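## Task

Pick three rods of three different colours, none of them the pink rod, and lay them in one straight end-to-end line whose total length equals the pink rod (9 cm). Lengths by colour in cm: blue 1, magenta 2, grey 3, orange 4, lime 5, purple 6, red 7, green 8, pink 9, turquoise 10. The three rods must rest flat with their ends touching or nearly touching. No second line may be built, and every rod not in the line must sit at least one rod-width away from it. The result must hold by itself, not because a gripper is holding it. At the end, open the grippers and pull them away.

## Robot and tools

Robot: two 7-joint Kinova Gen3 arms, left_arm and right_arm, each with a Robotiq 2F-85 parallel gripper and a wrist camera. Bases in the scene frame: left_arm at (+0.037, +0.435, 0), right_arm at (+0.039, -0.401, 0). Scene frame: origin on the table surface midway between the arms, +x points away from the robot over the table, +z up, left_arm sits on the +y side. The arm names do not refer to image sides.

Gripper frame: the fingers extend along its +z axis and close along its y axis. end_effector_position is the spot midway between the pads when shut; closed fingertips stick out about 19 mm past it (6 mm when fully open), and closing pushes the tips roughly 13 mm farther from the wrist, so keep that clearance above the table. A pointing-down grasp is the natural choice for small rods.

The row (used by execute_actions and move): exactly 20 numbers, always covering both arms even if one is idle. First left: x, y, z (metres), qw, qx, qy, qz (w first), then position, force_limit, speed; then the same ten for right. x, y, z and the quaternion form an absolute target pose for that gripper in the scene frame, not an offset. The three gripper numbers each range from -1 to 1. To keep an arm still, resend its last reported pose and its gripper numbers unchanged; to keep orientation steady, repeat the same quaternion in every row rather than copying a drifted one from results. A target more than 0.6 m from the gripper's current position along any of its own axes gets the action refused for both arms. Each control step also clips the command to within 70 mm and 16 degrees of the measured pose, so long moves need several actions.

Gripper numbers: position +1 = open (85 mm), about -0.8 = pads touching, -1 = squeeze until blocked. force_limit sets pad force (roughly 20 N at -1, 128 N at 0, 235 N at +1 on a 40 mm part); speed sets closing rate (about 20, 85, 150 mm/s at -1, 0, +1), and faster closes add a few newtons. A new force or speed only applies after position changes by at least 0.01; to soften a grip, open first. To grasp, send -1 and hold it, then check object_status = 2 (0 moving, 1 blocked while opening, 2 blocked while closing, 3 reached target or pads met). position_measured is in counts: 3 open, ~78 is 60 mm, ~130 is 40 mm, ~180 is 20 mm, ~230 pads together.

Tools:
- execute_actions(actions): a list of actions; each action is a list of up to 15 rows, one per 1/30 s step, the last row repeated to fill 15 steps (0.5 s). An empty list just reports state and images.
- move(target, speed, blocking): target is one 20-number row; both grippers travel straight lines that finish together, lasting 0.5 to 10 s. speed is in m/s, 0.002 to 0.5 (default 0.25), turning up to twice that in rad/s. Gripper numbers are applied at the start. No collision avoidance. With blocking=false you get a reply after 0.5 s; use wait or stop before issuing other motion.
- wait(seconds): 0 to 10, the arms keep their last command.
- stop(): brakes a running move; fingers continue.
- zoom_image(camera, region): camera is cam_head_left, cam_head_right, cam_left_wrist or cam_right_wrist; region [x0, y0, x1, y1] in pixels, at most 504 by 504. Images are 672x504.
- read_manual(section): only "licences"; no motion.
- finished_scene(scene): 1 or 2; ends that scene irreversibly and reports success.

Results: each reply lists, per arm, the gripper position and quaternion (reported hand position can be off at long reach), gripper status, Hand target lines (what the controller now aims at), and images from all four cameras in the order above. Action calls add per-step positions, with HELD marking steps where that arm's command was held back. A move adds a 'move:' line: done, off_target, moving, held or fault, plus limits=paced (command clipped) or limits=held (steps blocked, may then speed up), and each gripper's distance to its target. 'pose unreachable' means the clearance check altered or blocked that arm's command. MOTOR HOT warns from 60 °C; at 75 °C an OVER-TEMPERATURE FAULT lets that arm sag. If a joint's contact torque hits its load limit (49.1 N m for the first four joints, 30.9 N m for the wrist joints, held weight included) the arm halts 10 s and drops the remainder of the call.

Cautions: nothing may leave the table. Keep the arms from striking or pressing each other. Avoid fast contacts and targets set deep past a surface, which press hard. Rods are light; grip gently and lower them before opening so they do not bounce or roll. Occasionally an outside disturbance may pull a held rod or nudge a loose one, so check the layout in the images before finishing. The robot's active time counts, so move efficiently and smoothly, then open and lift clear before calling finished_scene.

Each tool is called as name(argument=value, ...), one argument or row to a line, values as JSON.

## Session

execute_actions(
  actions=[],
)

Scene clock: 0.00 s.
left_arm: end_effector_position=(+0.2428, +0.5148, +0.2679) position_measured=3 object_status=3 end_effector_quat_wxyz=(+0.255, +0.939, -0.028, +0.230) | right_arm: end_effector_position=(+0.4531, -0.4891, +0.1804) position_measured=3 object_status=3 end_effector_quat_wxyz=(+0.111, -0.161, +0.733, -0.652)
Joint positions: left_arm=[-0.821  0.021 -0.603  2.241  0.557  1.392  3.045] | right_arm=[-1.004  0.968  0.27   2.157  1.233  1.245  0.152]
Joint velocities: left_arm=[ 0.001 -0.001 -0.002 -0.    -0.001  0.002 -0.   ] | right_arm=[ 0.     0.001  0.001  0.001 -0.    -0.     0.   ]
Motor temperatures (°C, as the motors report them): left_arm=[34 32 33 33 34 41 37] | right_arm=[34 30 31 30 43 44 37]
Hand target (left_arm): +0.243, +0.515, +0.268; +0.255, +0.939, -0.028, +0.230
Hand target (right_arm): +0.453, -0.489, +0.180; +0.111, -0.161, +0.733, -0.652

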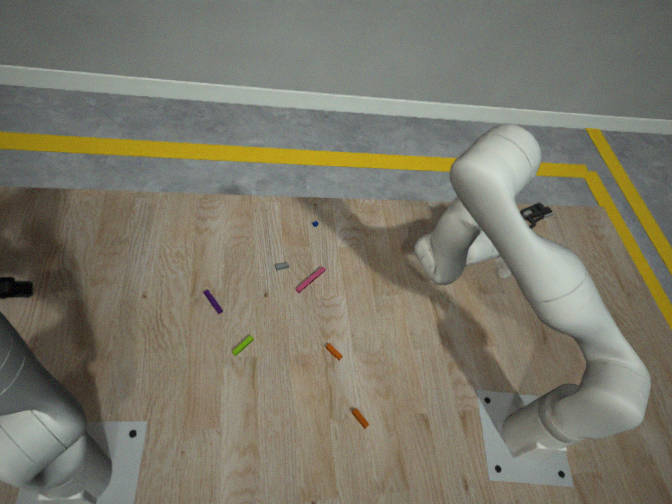

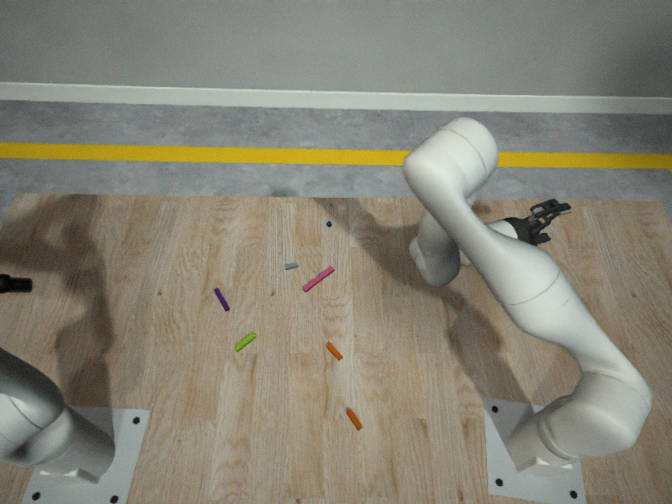

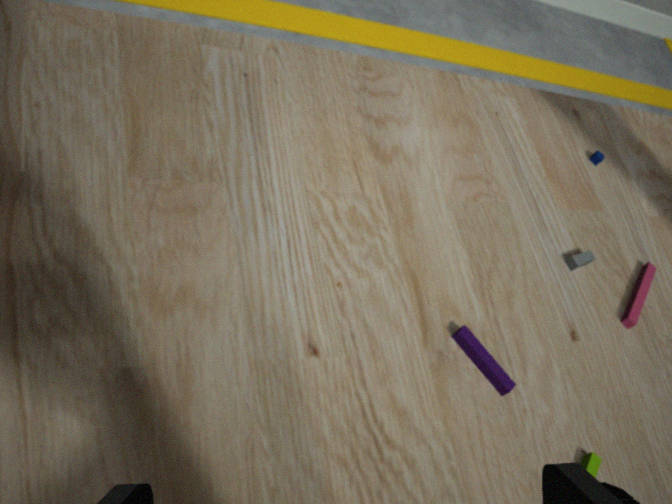

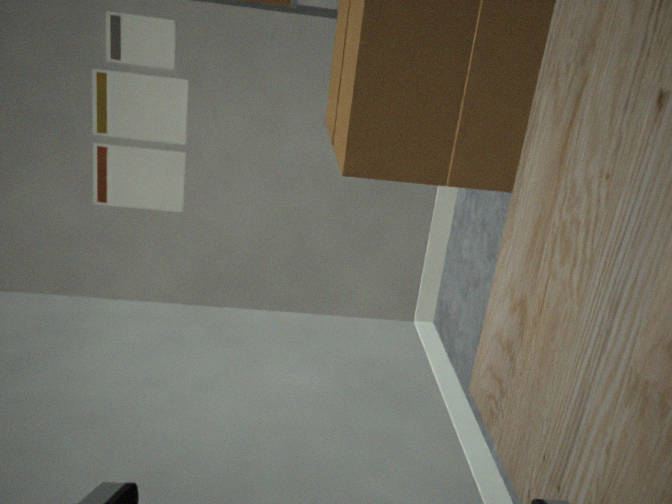

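zoom_image(
  camera="cam_head_left",
  region=[170, 190, 450, 504],
)

move(
  target=[0.36,0.14,0.30,0,1,0,0,1,-0.5,0,0.4531,-0.4891,0.1804,0.111,-0.161,0.733,-0.652,1,0,0],
  speed=0.3,
)

Region (170, 190, 450, 504) of cam_head_left's 672x504 image, scaled by 1.605, with more detail than that image has; it fills the left 449 columns of this view, and the rest is white.

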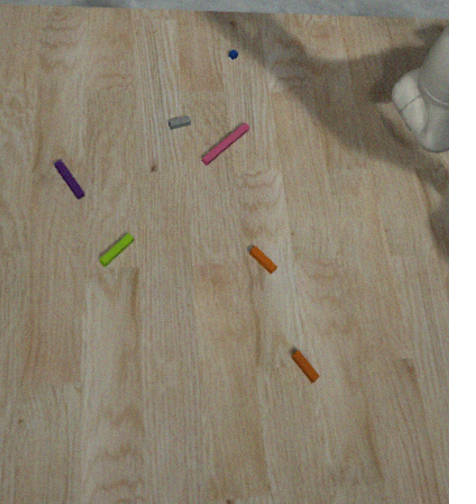

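Scene clock: 5.33 s.
left_arm: end_effector_position=(+0.3600, +0.1404, +0.3002) position_measured=3 object_status=3 end_effector_quat_wxyz=(+0.000, +1.000, +0.001, -0.001) | right_arm: end_effector_position=(+0.4531, -0.4891, +0.1804) position_measured=3 object_status=3 end_effector_quat_wxyz=(+0.111, -0.161, +0.733, -0.652)
Joint positions: left_arm=[ 0.064  0.397  0.82   1.509 -0.292  1.364  5.685] | right_arm=[-1.004  0.968  0.27   2.156  1.232  1.246  0.153]
Joint velocities: left_arm=[ 0.005  0.004  0.001 -0.001 -0.001  0.002  0.001] | right_arm=[ 0.    -0.     0.    -0.001  0.001  0.    -0.   ]
Motor temperatures (°C, as the motors report them): left_arm=[34 32 33 33 34 41 37] | right_arm=[34 30 31 30 43 44 37]
Hand target (left_arm): +0.360, +0.140, +0.300; +0.000, +1.000, +0.001, -0.001
Hand target (right_arm): +0.453, -0.489, +0.180; +0.111, -0.161, +0.733, -0.652
Off the commanded pose (left_arm): 0.000 m, 0 deg.
Off the commanded pose (right_arm): 0.000 m, 0 deg.
move: done; limits=paced

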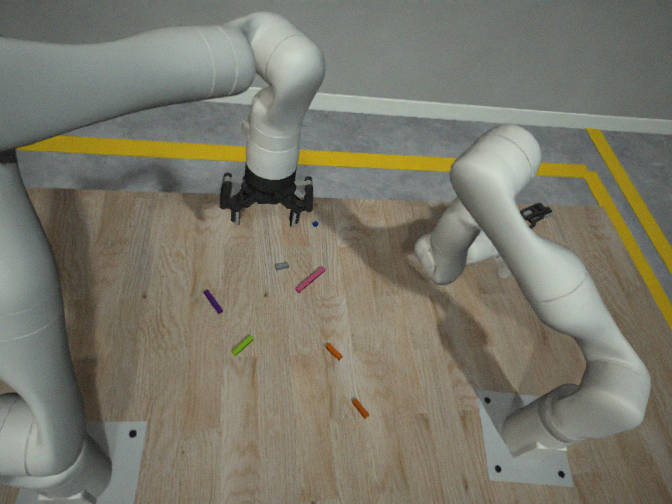

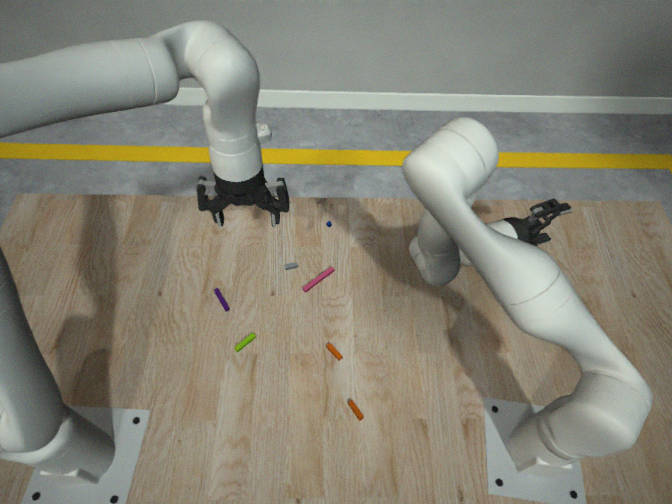

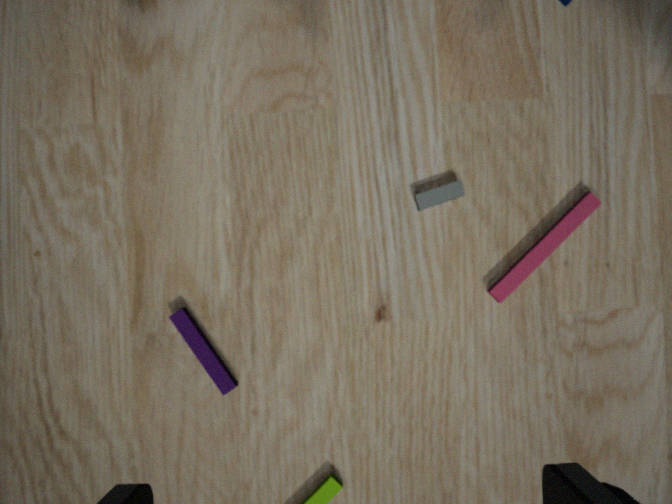

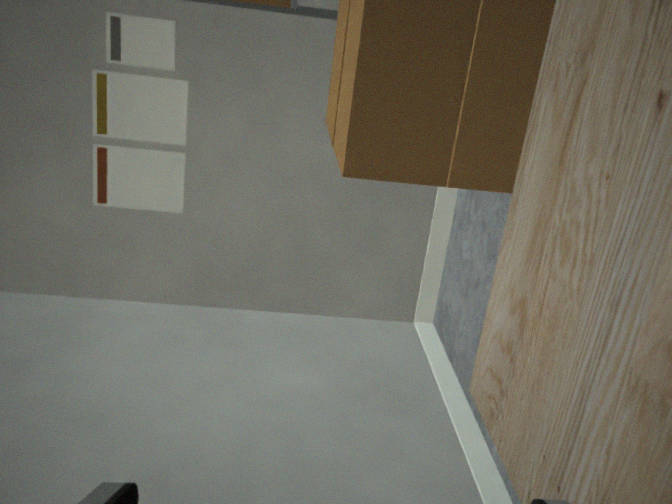

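move(
  target=[0.25,0.165,0.12,0,0.924,-0.383,0,0.2,-0.5,0.5,0.52,-0.12,0.2,0,0.616,0.788,0,0.2,-0.5,0.5],
  speed=0.4,
)

Scene clock: 12.53 s.
left_arm: end_effector_position=(+0.2508, +0.1648, +0.1198) position_measured=104 object_status=3 end_effector_quat_wxyz=(-0.000, +0.924, -0.382, +0.000) | right_arm: end_effector_position=(+0.5213, -0.1189, +0.2010) position_measured=104 object_status=3 end_effector_quat_wxyz=(-0.000, +0.614, +0.789, +0.001)
Joint positions: left_arm=[ 0.116  0.504  0.896  2.134 -0.578  0.764  5.379] | right_arm=[-0.805  0.671  0.151  1.242 -0.1    1.234 -0.254]
Joint velocities: left_arm=[ 0.004  0.003  0.001  0.    -0.001  0.002  0.001] | right_arm=[ 0.    -0.003  0.002  0.002 -0.002 -0.    -0.   ]
Motor temperatures (°C, as the motors report them): left_arm=[34 32 33 33 34 41 37] | right_arm=[34 30 31 30 43 45 37]
Hand target (left_arm): +0.251, +0.165, +0.120; -0.000, +0.924, -0.383, +0.000
Hand target (right_arm): +0.521, -0.119, +0.201; -0.000, +0.614, +0.789, +0.001
Off the commanded pose (left_arm): 0.001 m, 0 deg.
Off the commanded pose (right_arm): 0.002 m, 0 deg.
move: done

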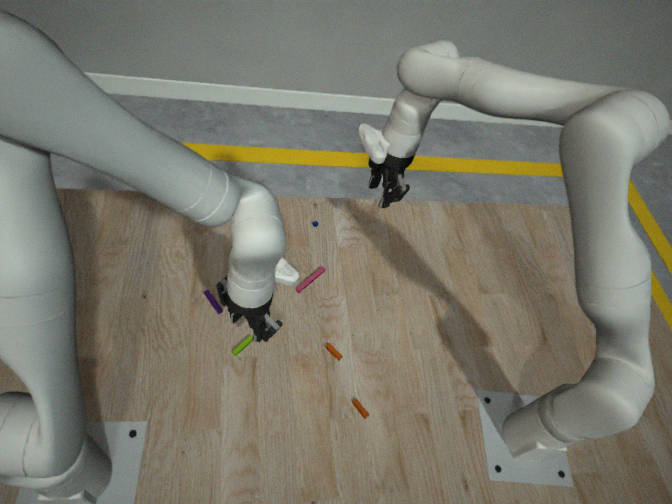

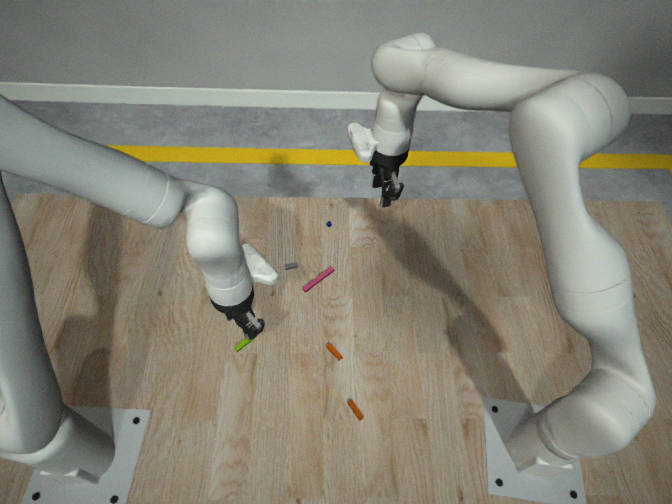

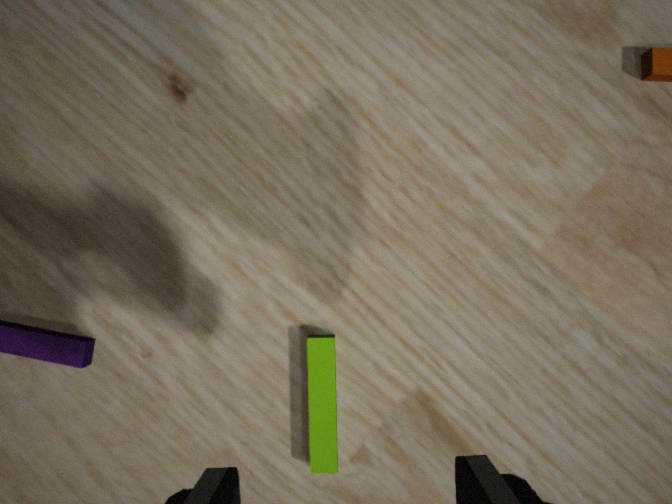

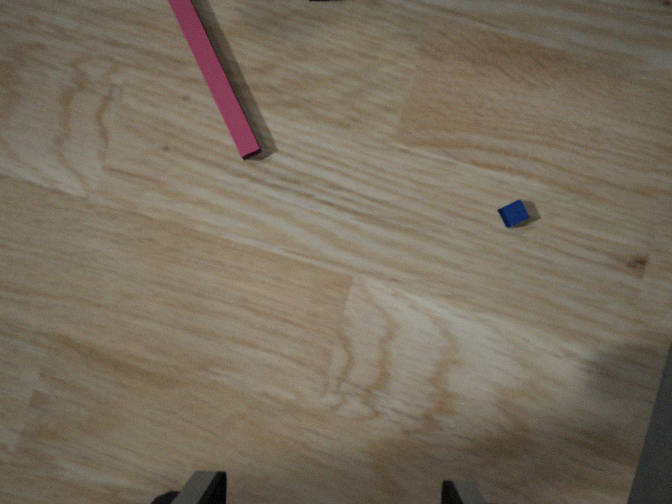

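zoom_image(
  camera="cam_right_wrist",
  region=[474, 180, 554, 240],
)

Region (474, 180, 554, 240) of cam_right_wrist's 672x504 image, scaled by 6.300; it fills the top 378 rows of this view, and the rest is white.

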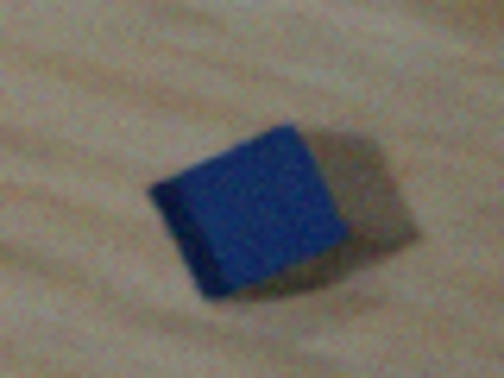

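move(
  target=[0.2595,0.1678,0.045,0,0.921,-0.391,0,0.0,-0.5,0.5,0.582,-0.021,0.11,0,0.407,0.914,0,0.0,-0.5,0.5],
  speed=0.3,
)

Scene clock: 15.87 s.
left_arm: end_effector_position=(+0.2600, +0.1678, +0.0450) position_measured=128 object_status=3 end_effector_quat_wxyz=(-0.000, +0.921, -0.390, +0.000) | right_arm: end_effector_position=(+0.5820, -0.0210, +0.1109) position_measured=128 object_status=3 end_effector_quat_wxyz=(-0.000, +0.407, +0.914, +0.001)
Joint positions: left_arm=[ 0.254  0.66   0.685  2.192 -0.815  0.562  5.535] | right_arm=[-0.815  1.02   0.045  0.819 -0.04   1.302  0.104]
Joint velocities: left_arm=[ 0.002  0.003  0.001  0.    -0.001  0.     0.001] | right_arm=[ 0.001  0.014  0.001 -0.006 -0.001  0.002 -0.   ]
Motor temperatures (°C, as the motors report them): left_arm=[34 32 33 33 34 41 37] | right_arm=[34 30 31 30 43 45 37]
Hand target (left_arm): +0.260, +0.168, +0.045; -0.000, +0.921, -0.391, +0.000
Hand target (right_arm): +0.582, -0.021, +0.110; -0.000, +0.407, +0.914, -0.000
Off the commanded pose (left_arm): 0.000 m, 0 deg.
Off the commanded pose (right_arm): 0.001 m, 0 deg.
move: done

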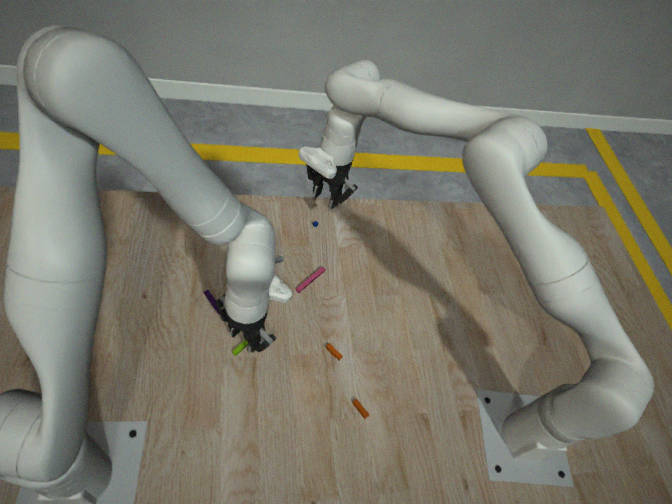

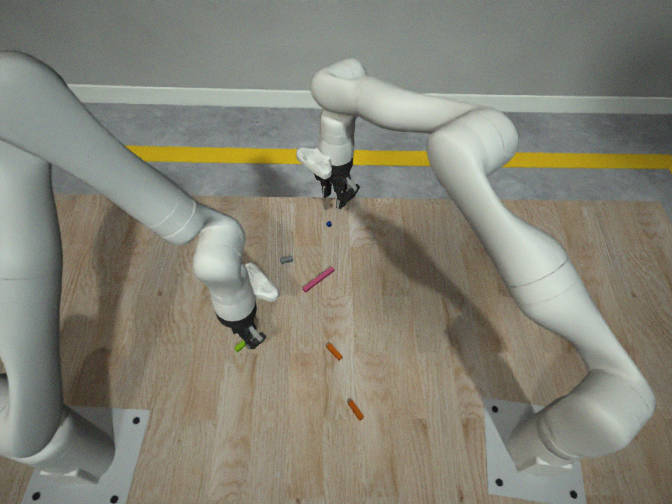

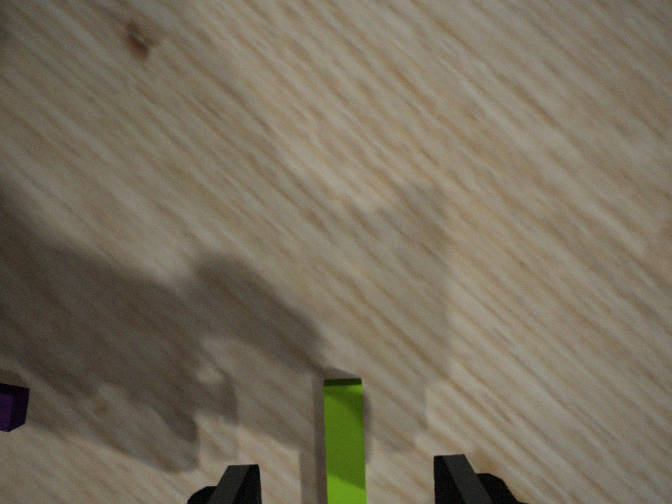

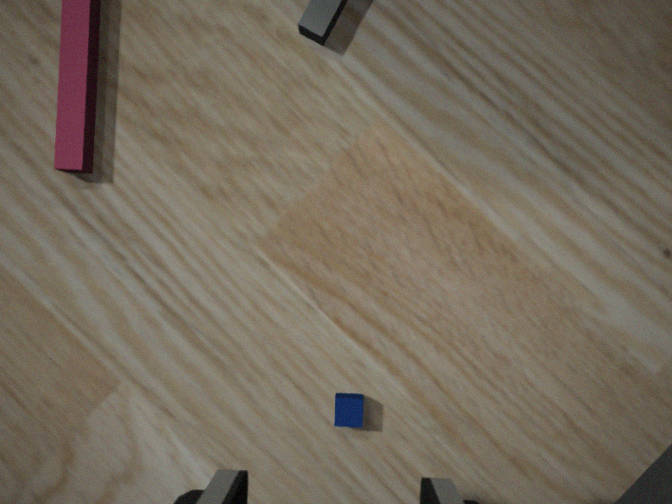

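move(
  target=[0.2597,0.1678,0.022,0,0.921,-0.391,0,0.0,-0.5,0.5,0.5857,-0.0177,0.055,0,0.407,0.914,0,0.0,-0.5,0.5],
  speed=0.1,
)

Scene clock: 17.83 s.
left_arm: end_effector_position=(+0.2600, +0.1678, +0.0221) position_measured=128 object_status=3 end_effector_quat_wxyz=(-0.000, +0.921, -0.391, +0.000) | right_arm: end_effector_position=(+0.5858, -0.0177, +0.0552) position_measured=128 object_status=3 end_effector_quat_wxyz=(+0.000, +0.407, +0.913, +0.000)
Joint positions: left_arm=[ 0.309  0.705  0.606  2.203 -0.891  0.495  5.598] | right_arm=[-0.815  1.092  0.042  0.846 -0.04   1.204  0.103]
Joint velocities: left_arm=[ 0.004  0.003  0.001  0.    -0.001  0.     0.001] | right_arm=[ 0.     0.003 -0.    -0.001  0.     0.    -0.   ]
Motor temperatures (°C, as the motors report them): left_arm=[34 32 33 33 34 41 37] | right_arm=[34 30 31 30 43 45 37]
Hand target (left_arm): +0.260, +0.168, +0.022; -0.000, +0.920, -0.391, +0.000
Hand target (right_arm): +0.586, -0.018, +0.055; +0.000, +0.407, +0.913, -0.000
Off the commanded pose (left_arm): 0.000 m, 0 deg.
Off the commanded pose (right_arm): 0.000 m, 0 deg.
move: done

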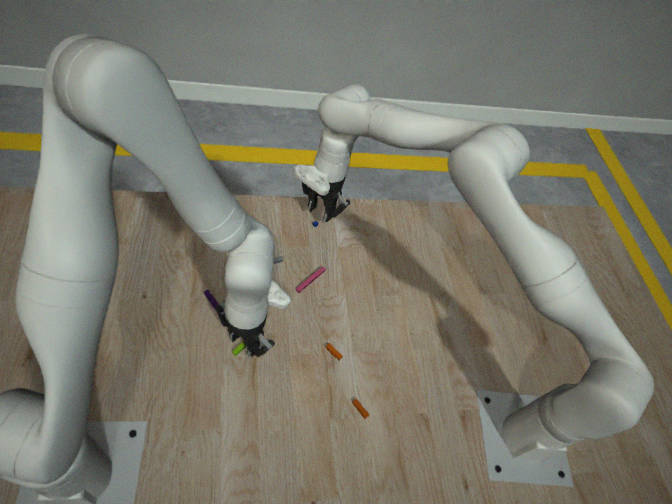

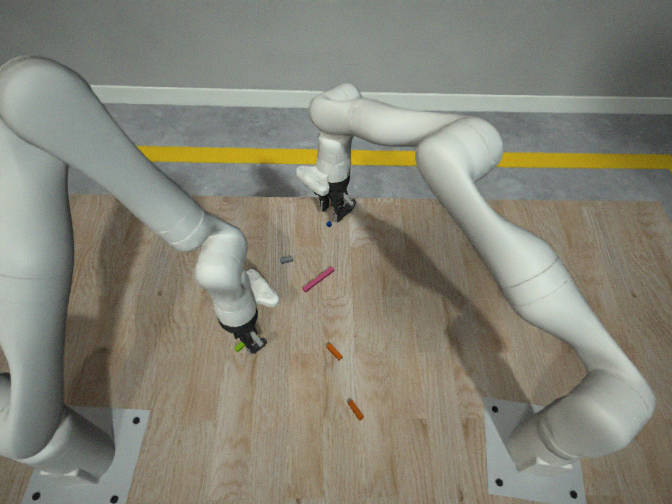

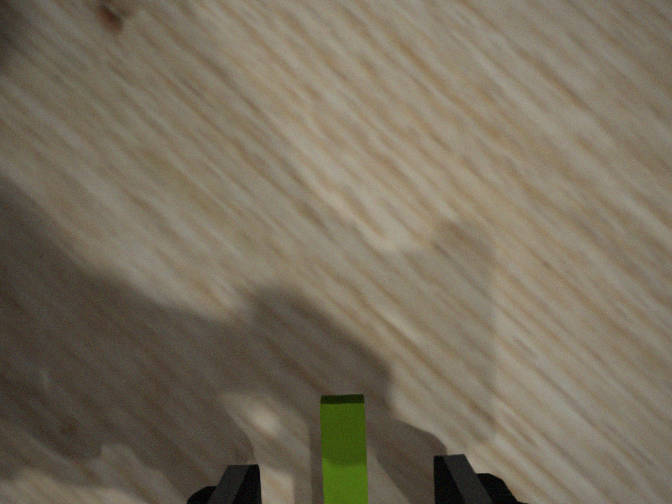

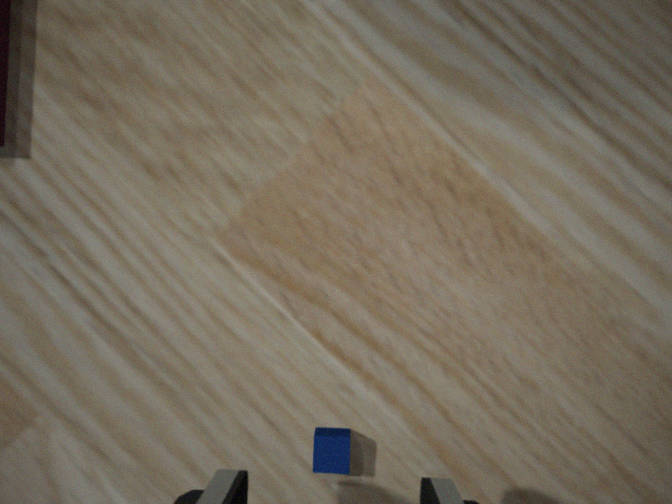

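move(
  target=[0.2597,0.1678,0.022,0,0.921,-0.391,0,-1,-0.6,0.3,0.5840,-0.0158,0.028,0,0.407,0.914,0,0.0,-0.5,0.5],
  speed=0.06,
)

zoom_image(
  camera="cam_right_wrist",
  region=[200, 384, 460, 504],
)

Scene clock: 19.97 s.
left_arm: end_effector_position=(+0.2597, +0.1677, +0.0221) position_measured=208 object_status=2 end_effector_quat_wxyz=(+0.000, +0.920, -0.391, +0.000) | right_arm: end_effector_position=(+0.5841, -0.0158, +0.0281) position_measured=128 object_status=3 end_effector_quat_wxyz=(+0.000, +0.407, +0.913, +0.000)
Joint positions: left_arm=[ 0.31   0.705  0.607  2.203 -0.89   0.496  5.598] | right_arm=[-0.819  1.124  0.041  0.866 -0.04   1.152  0.1  ]
Joint velocities: left_arm=[ 0.     0.     0.001  0.     0.001  0.001 -0.   ] | right_arm=[ 0.    -0.    -0.    -0.    -0.001 -0.    -0.001]
Motor temperatures (°C, as the motors report them): left_arm=[34 32 33 33 34 41 37] | right_arm=[34 31 31 30 43 45 37]
Hand target (left_arm): +0.260, +0.168, +0.022; +0.000, +0.920, -0.391, +0.000
Hand target (right_arm): +0.584, -0.016, +0.028; +0.000, +0.407, +0.913, -0.000
Off the commanded pose (left_arm): 0.000 m, 0 deg.
Off the commanded pose (right_arm): 0.000 m, 0 deg.
move: done

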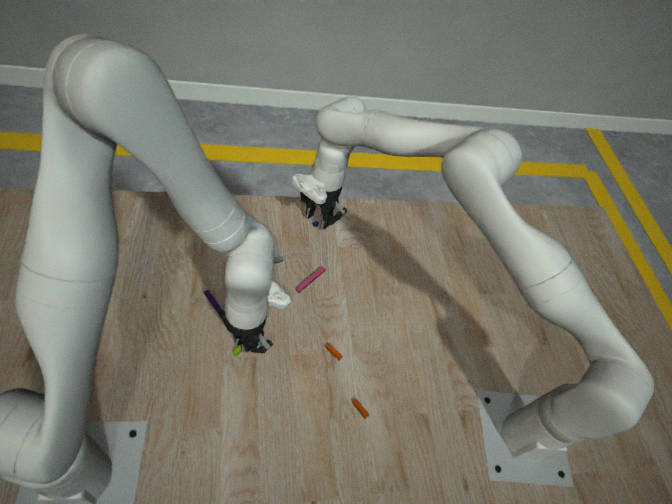

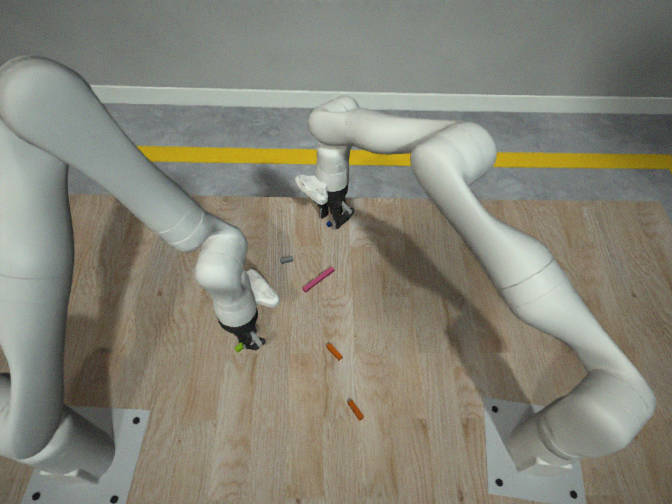

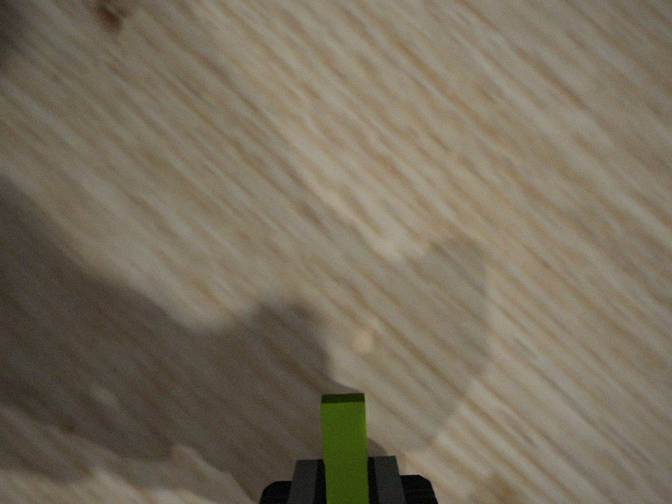

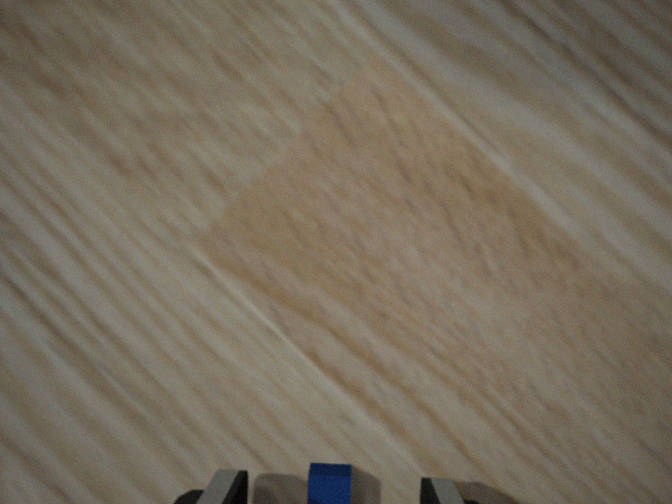

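Region (200, 384, 460, 504) of cam_right_wrist's 672x504 image, scaled by 1.938; it fills the top 233 rows of this view, and the rest is white.

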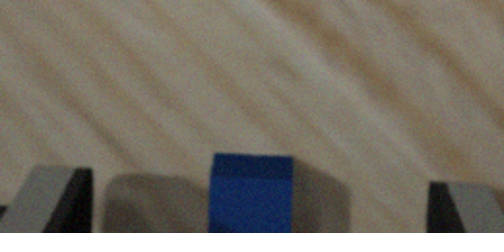

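move(
  target=[0.28,0.165,0.06,0,0.9,-0.436,0,-1,-0.6,0.3,0.5847,-0.0165,0.026,0,0.407,0.914,0,0.0,-0.5,0.5],
  speed=0.1,
)

move(
  target=[0.38,0.17,0.09,0,0.83,-0.558,0,-1,-0.6,0.3,0.5847,-0.0165,0.026,0,0.407,0.914,0,-1,-0.6,0.3],
  speed=0.25,
)

Scene clock: 22.07 s.
left_arm: end_effector_position=(+0.2795, +0.1649, +0.0600) position_measured=208 object_status=2 end_effector_quat_wxyz=(-0.000, +0.900, -0.436, -0.000) | right_arm: end_effector_position=(+0.5847, -0.0165, +0.0260) position_measured=128 object_status=3 end_effector_quat_wxyz=(+0.000, +0.407, +0.914, +0.000)
Joint positions: left_arm=[ 0.173  0.664  0.765  2.134 -0.782  0.65   5.365] | right_arm=[-0.817  1.127  0.04   0.866 -0.04   1.149  0.101]
Joint velocities: left_arm=[-0.008 -0.001 -0.005 -0.001  0.002 -0.001 -0.003] | right_arm=[ 0.001  0.     0.002 -0.     0.    -0.    -0.   ]
Motor temperatures (°C, as the motors report them): left_arm=[34 32 33 33 34 41 37] | right_arm=[34 31 31 30 43 45 37]
Hand target (left_arm): +0.280, +0.165, +0.060; +0.000, +0.900, -0.436, -0.000
Hand target (right_arm): +0.585, -0.017, +0.026; +0.000, +0.407, +0.914, +0.000
Off the commanded pose (left_arm): 0.000 m, 0 deg.
Off the commanded pose (right_arm): 0.000 m, 0 deg.
move: done

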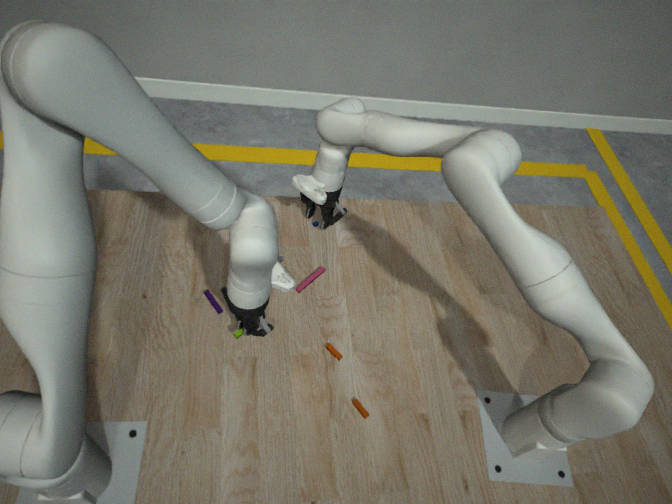

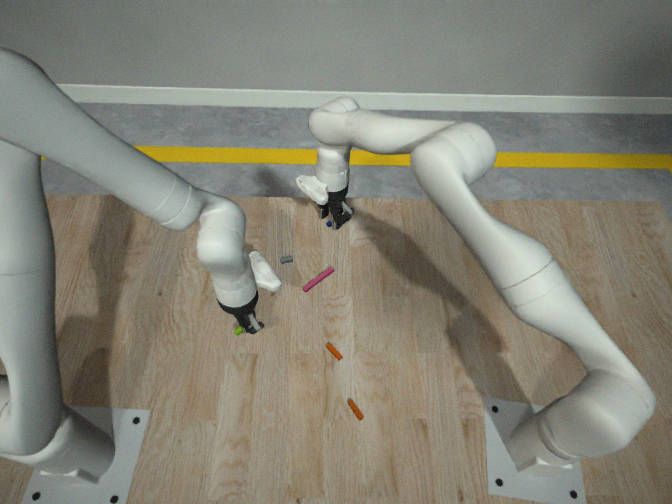

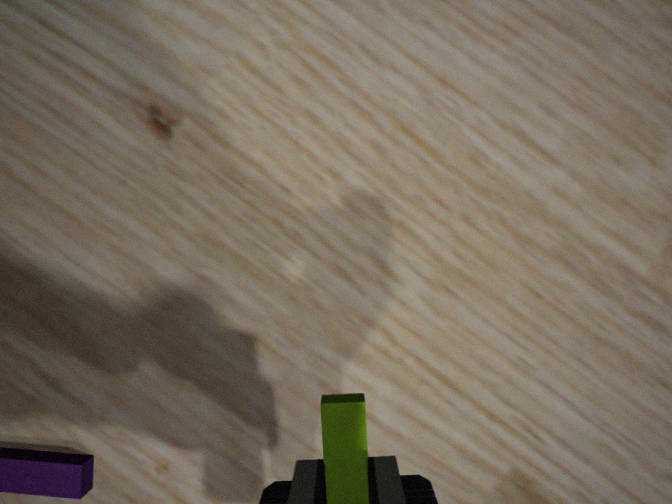

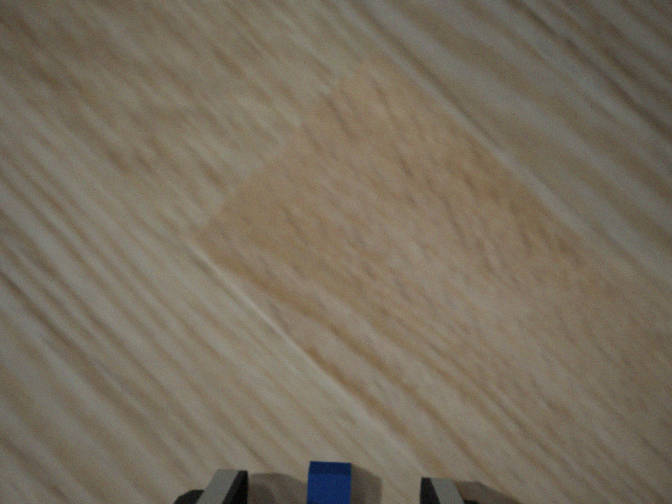

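Scene clock: 23.03 s.
left_arm: end_effector_position=(+0.3798, +0.1702, +0.0904) position_measured=208 object_status=2 end_effector_quat_wxyz=(-0.000, +0.830, -0.558, +0.000) | right_arm: end_effector_position=(+0.5848, -0.0165, +0.0261) position_measured=210 object_status=2 end_effector_quat_wxyz=(+0.000, +0.407, +0.914, +0.000)
Joint positions: left_arm=[-0.04   0.757  0.91   1.88  -0.766  0.898  4.844] | right_arm=[-0.817  1.127  0.04   0.866 -0.04   1.149  0.101]
Joint velocities: left_arm=[-0.004  0.005 -0.004 -0.002  0.004 -0.002 -0.003] | right_arm=[ 0.    -0.    -0.001  0.001 -0.001 -0.     0.   ]
Motor temperatures (°C, as the motors report them): left_arm=[34 32 33 33 34 41 37] | right_arm=[34 31 31 30 43 45 37]
Hand target (left_arm): +0.380, +0.170, +0.090; +0.000, +0.830, -0.558, -0.000
Hand target (right_arm): +0.585, -0.016, +0.026; -0.000, +0.407, +0.914, +0.000
Off the commanded pose (left_arm): 0.000 m, 0 deg.
Off the commanded pose (right_arm): 0.000 m, 0 deg.
move: done

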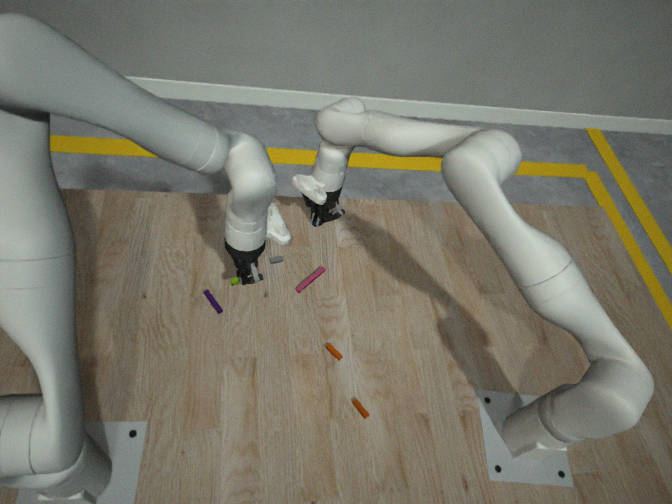

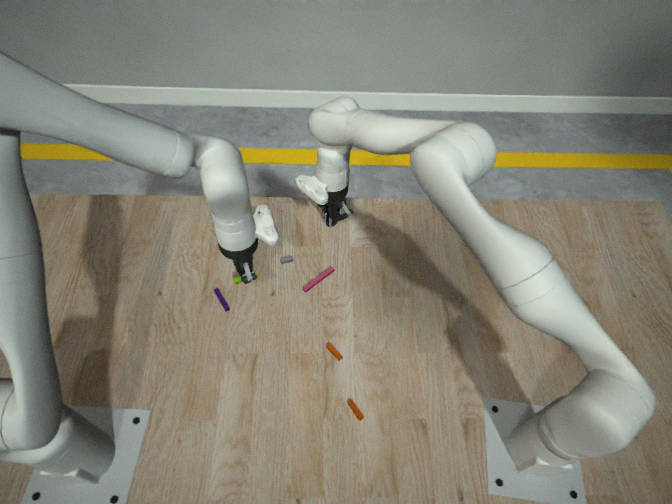

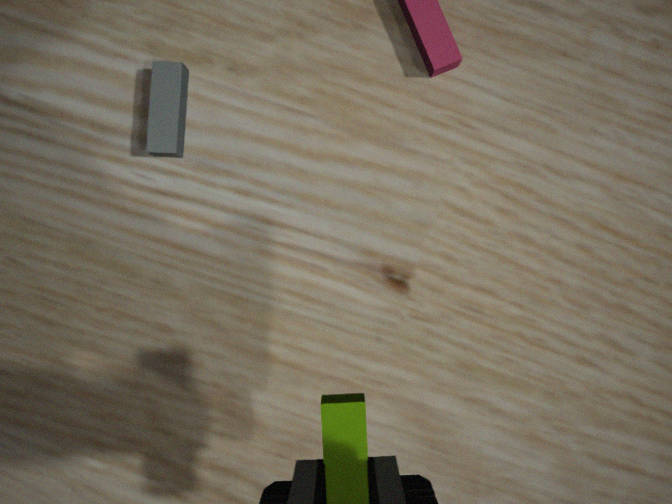

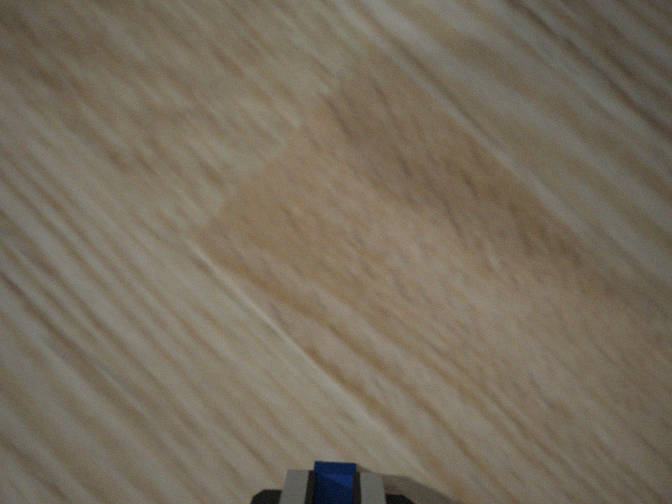

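move(
  target=[0.4594,0.1328,0.042,0,0.7986,-0.6018,0,-1,-0.6,0.3,0.56,-0.09,0.10,0,0.602,0.799,0,-1,-0.6,0.3],
  speed=0.2,
)

Scene clock: 25.47 s.
left_arm: end_effector_position=(+0.4598, +0.1331, +0.0425) position_measured=208 object_status=2 end_effector_quat_wxyz=(+0.000, +0.799, -0.602, +0.000) | right_arm: end_effector_position=(+0.5600, -0.0900, +0.0996) position_measured=210 object_status=2 end_effector_quat_wxyz=(+0.000, +0.602, +0.799, -0.000)
Joint positions: left_arm=[ 0.036  0.974  0.854  1.599 -0.851  0.978  4.663] | right_arm=[-0.796  0.887  0.137  1.157 -0.118  1.106 -0.224]
Joint velocities: left_arm=[ 0.001  0.005 -0.    -0.002  0.001  0.001 -0.001] | right_arm=[-0.001 -0.006 -0.003  0.001 -0.    -0.    -0.   ]
Motor temperatures (°C, as the motors report them): left_arm=[34 32 33 33 34 41 37] | right_arm=[34 31 31 30 43 45 37]
Hand target (left_arm): +0.460, +0.133, +0.042; +0.000, +0.799, -0.602, -0.000
Hand target (right_arm): +0.560, -0.090, +0.100; +0.000, +0.602, +0.799, +0.000
Off the commanded pose (left_arm): 0.001 m, 0 deg.
Off the commanded pose (right_arm): 0.000 m, 0 deg.
move: done

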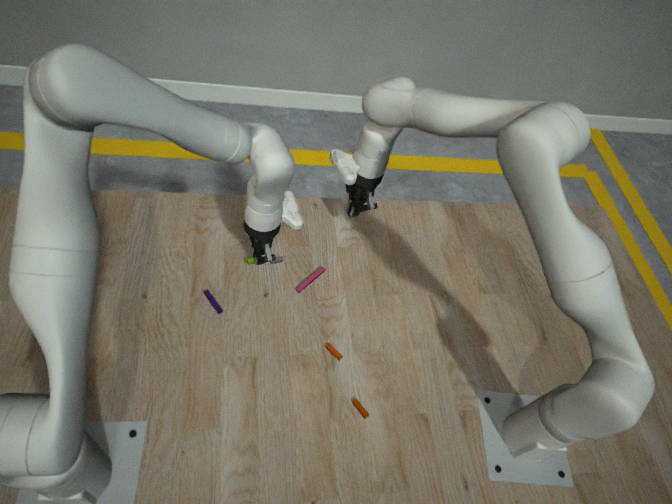

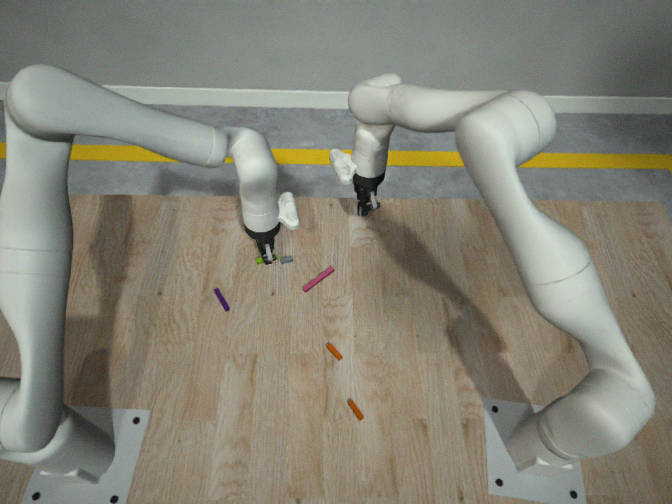

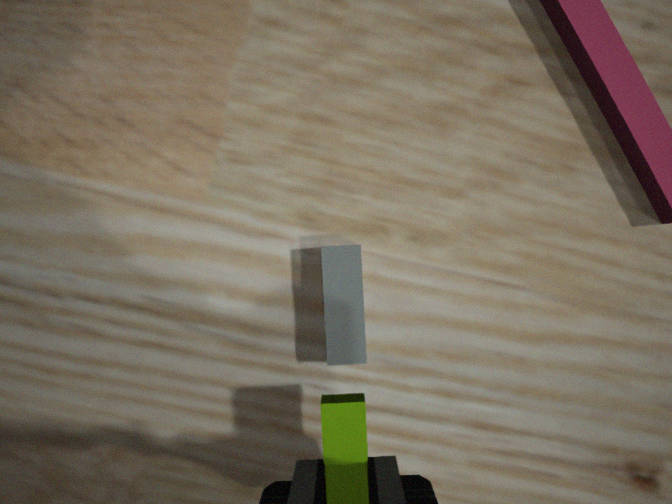

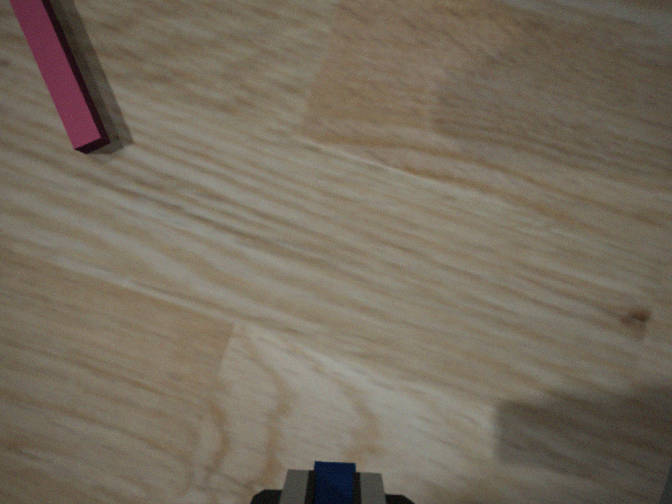

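move(
  target=[0.4589,0.1295,0.025,0,0.7986,-0.6018,0,-1,-0.6,0.3,0.56,-0.09,0.10,0,0.602,0.799,0,-1,-0.6,0.3],
  speed=0.05,
)

zoom_image(
  camera="cam_left_wrist",
  region=[260, 230, 430, 504],
)

Scene clock: 26.93 s.
left_arm: end_effector_position=(+0.4591, +0.1296, +0.0251) position_measured=208 object_status=2 end_effector_quat_wxyz=(-0.000, +0.799, -0.602, +0.000) | right_arm: end_effector_position=(+0.5600, -0.0900, +0.1000) position_measured=210 object_status=2 end_effector_quat_wxyz=(+0.000, +0.602, +0.799, +0.000)
Joint positions: left_arm=[ 0.054  1.002  0.833  1.6   -0.874  0.949  4.683] | right_arm=[-0.796  0.886  0.137  1.157 -0.119  1.106 -0.224]
Joint velocities: left_arm=[ 0.004  0.002 -0.    -0.    -0.    -0.    -0.   ] | right_arm=[-0.001 -0.     0.001 -0.     0.     0.    -0.   ]
Motor temperatures (°C, as the motors report them): left_arm=[34 32 33 33 34 41 37] | right_arm=[34 31 31 30 43 45 37]
Hand target (left_arm): +0.459, +0.129, +0.025; -0.000, +0.799, -0.602, +0.000
Hand target (right_arm): +0.560, -0.090, +0.100; +0.000, +0.602, +0.799, +0.000
Off the commanded pose (left_arm): 0.000 m, 0 deg.
Off the commanded pose (right_arm): 0.000 m, 0 deg.
move: done

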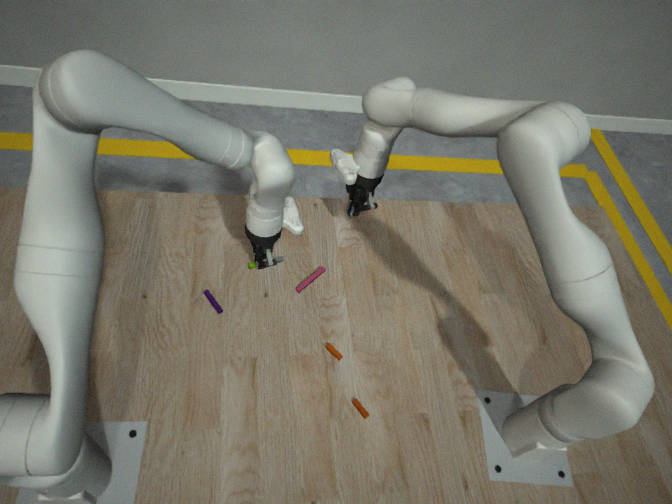

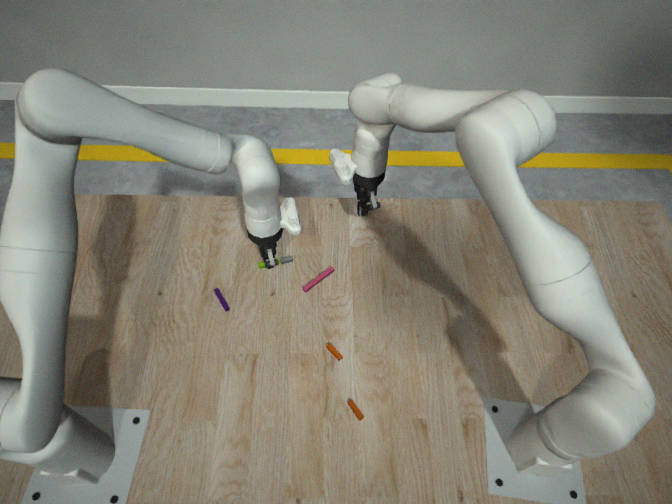

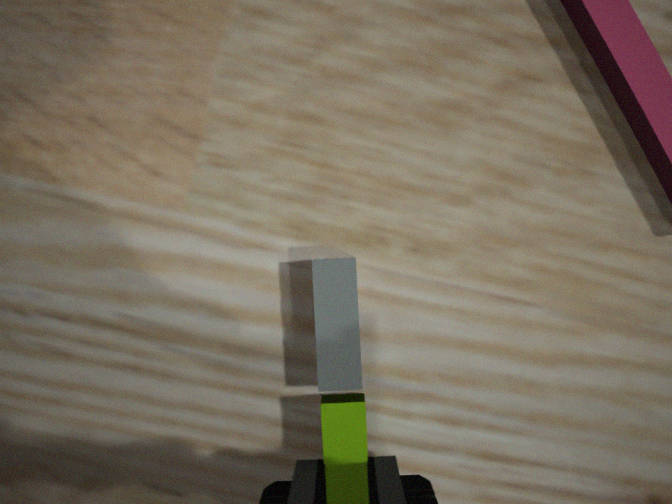

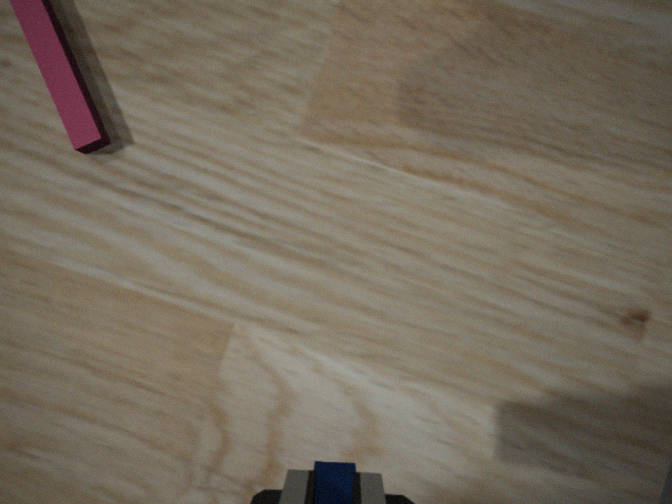

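Region (260, 230, 430, 504) of cam_left_wrist's 672x504 image, scaled by 1.839; it fills the left 313 columns of this view, and the rest is white.

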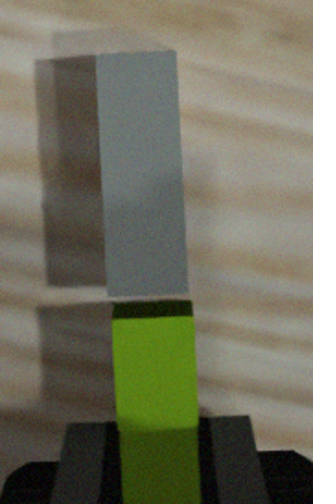

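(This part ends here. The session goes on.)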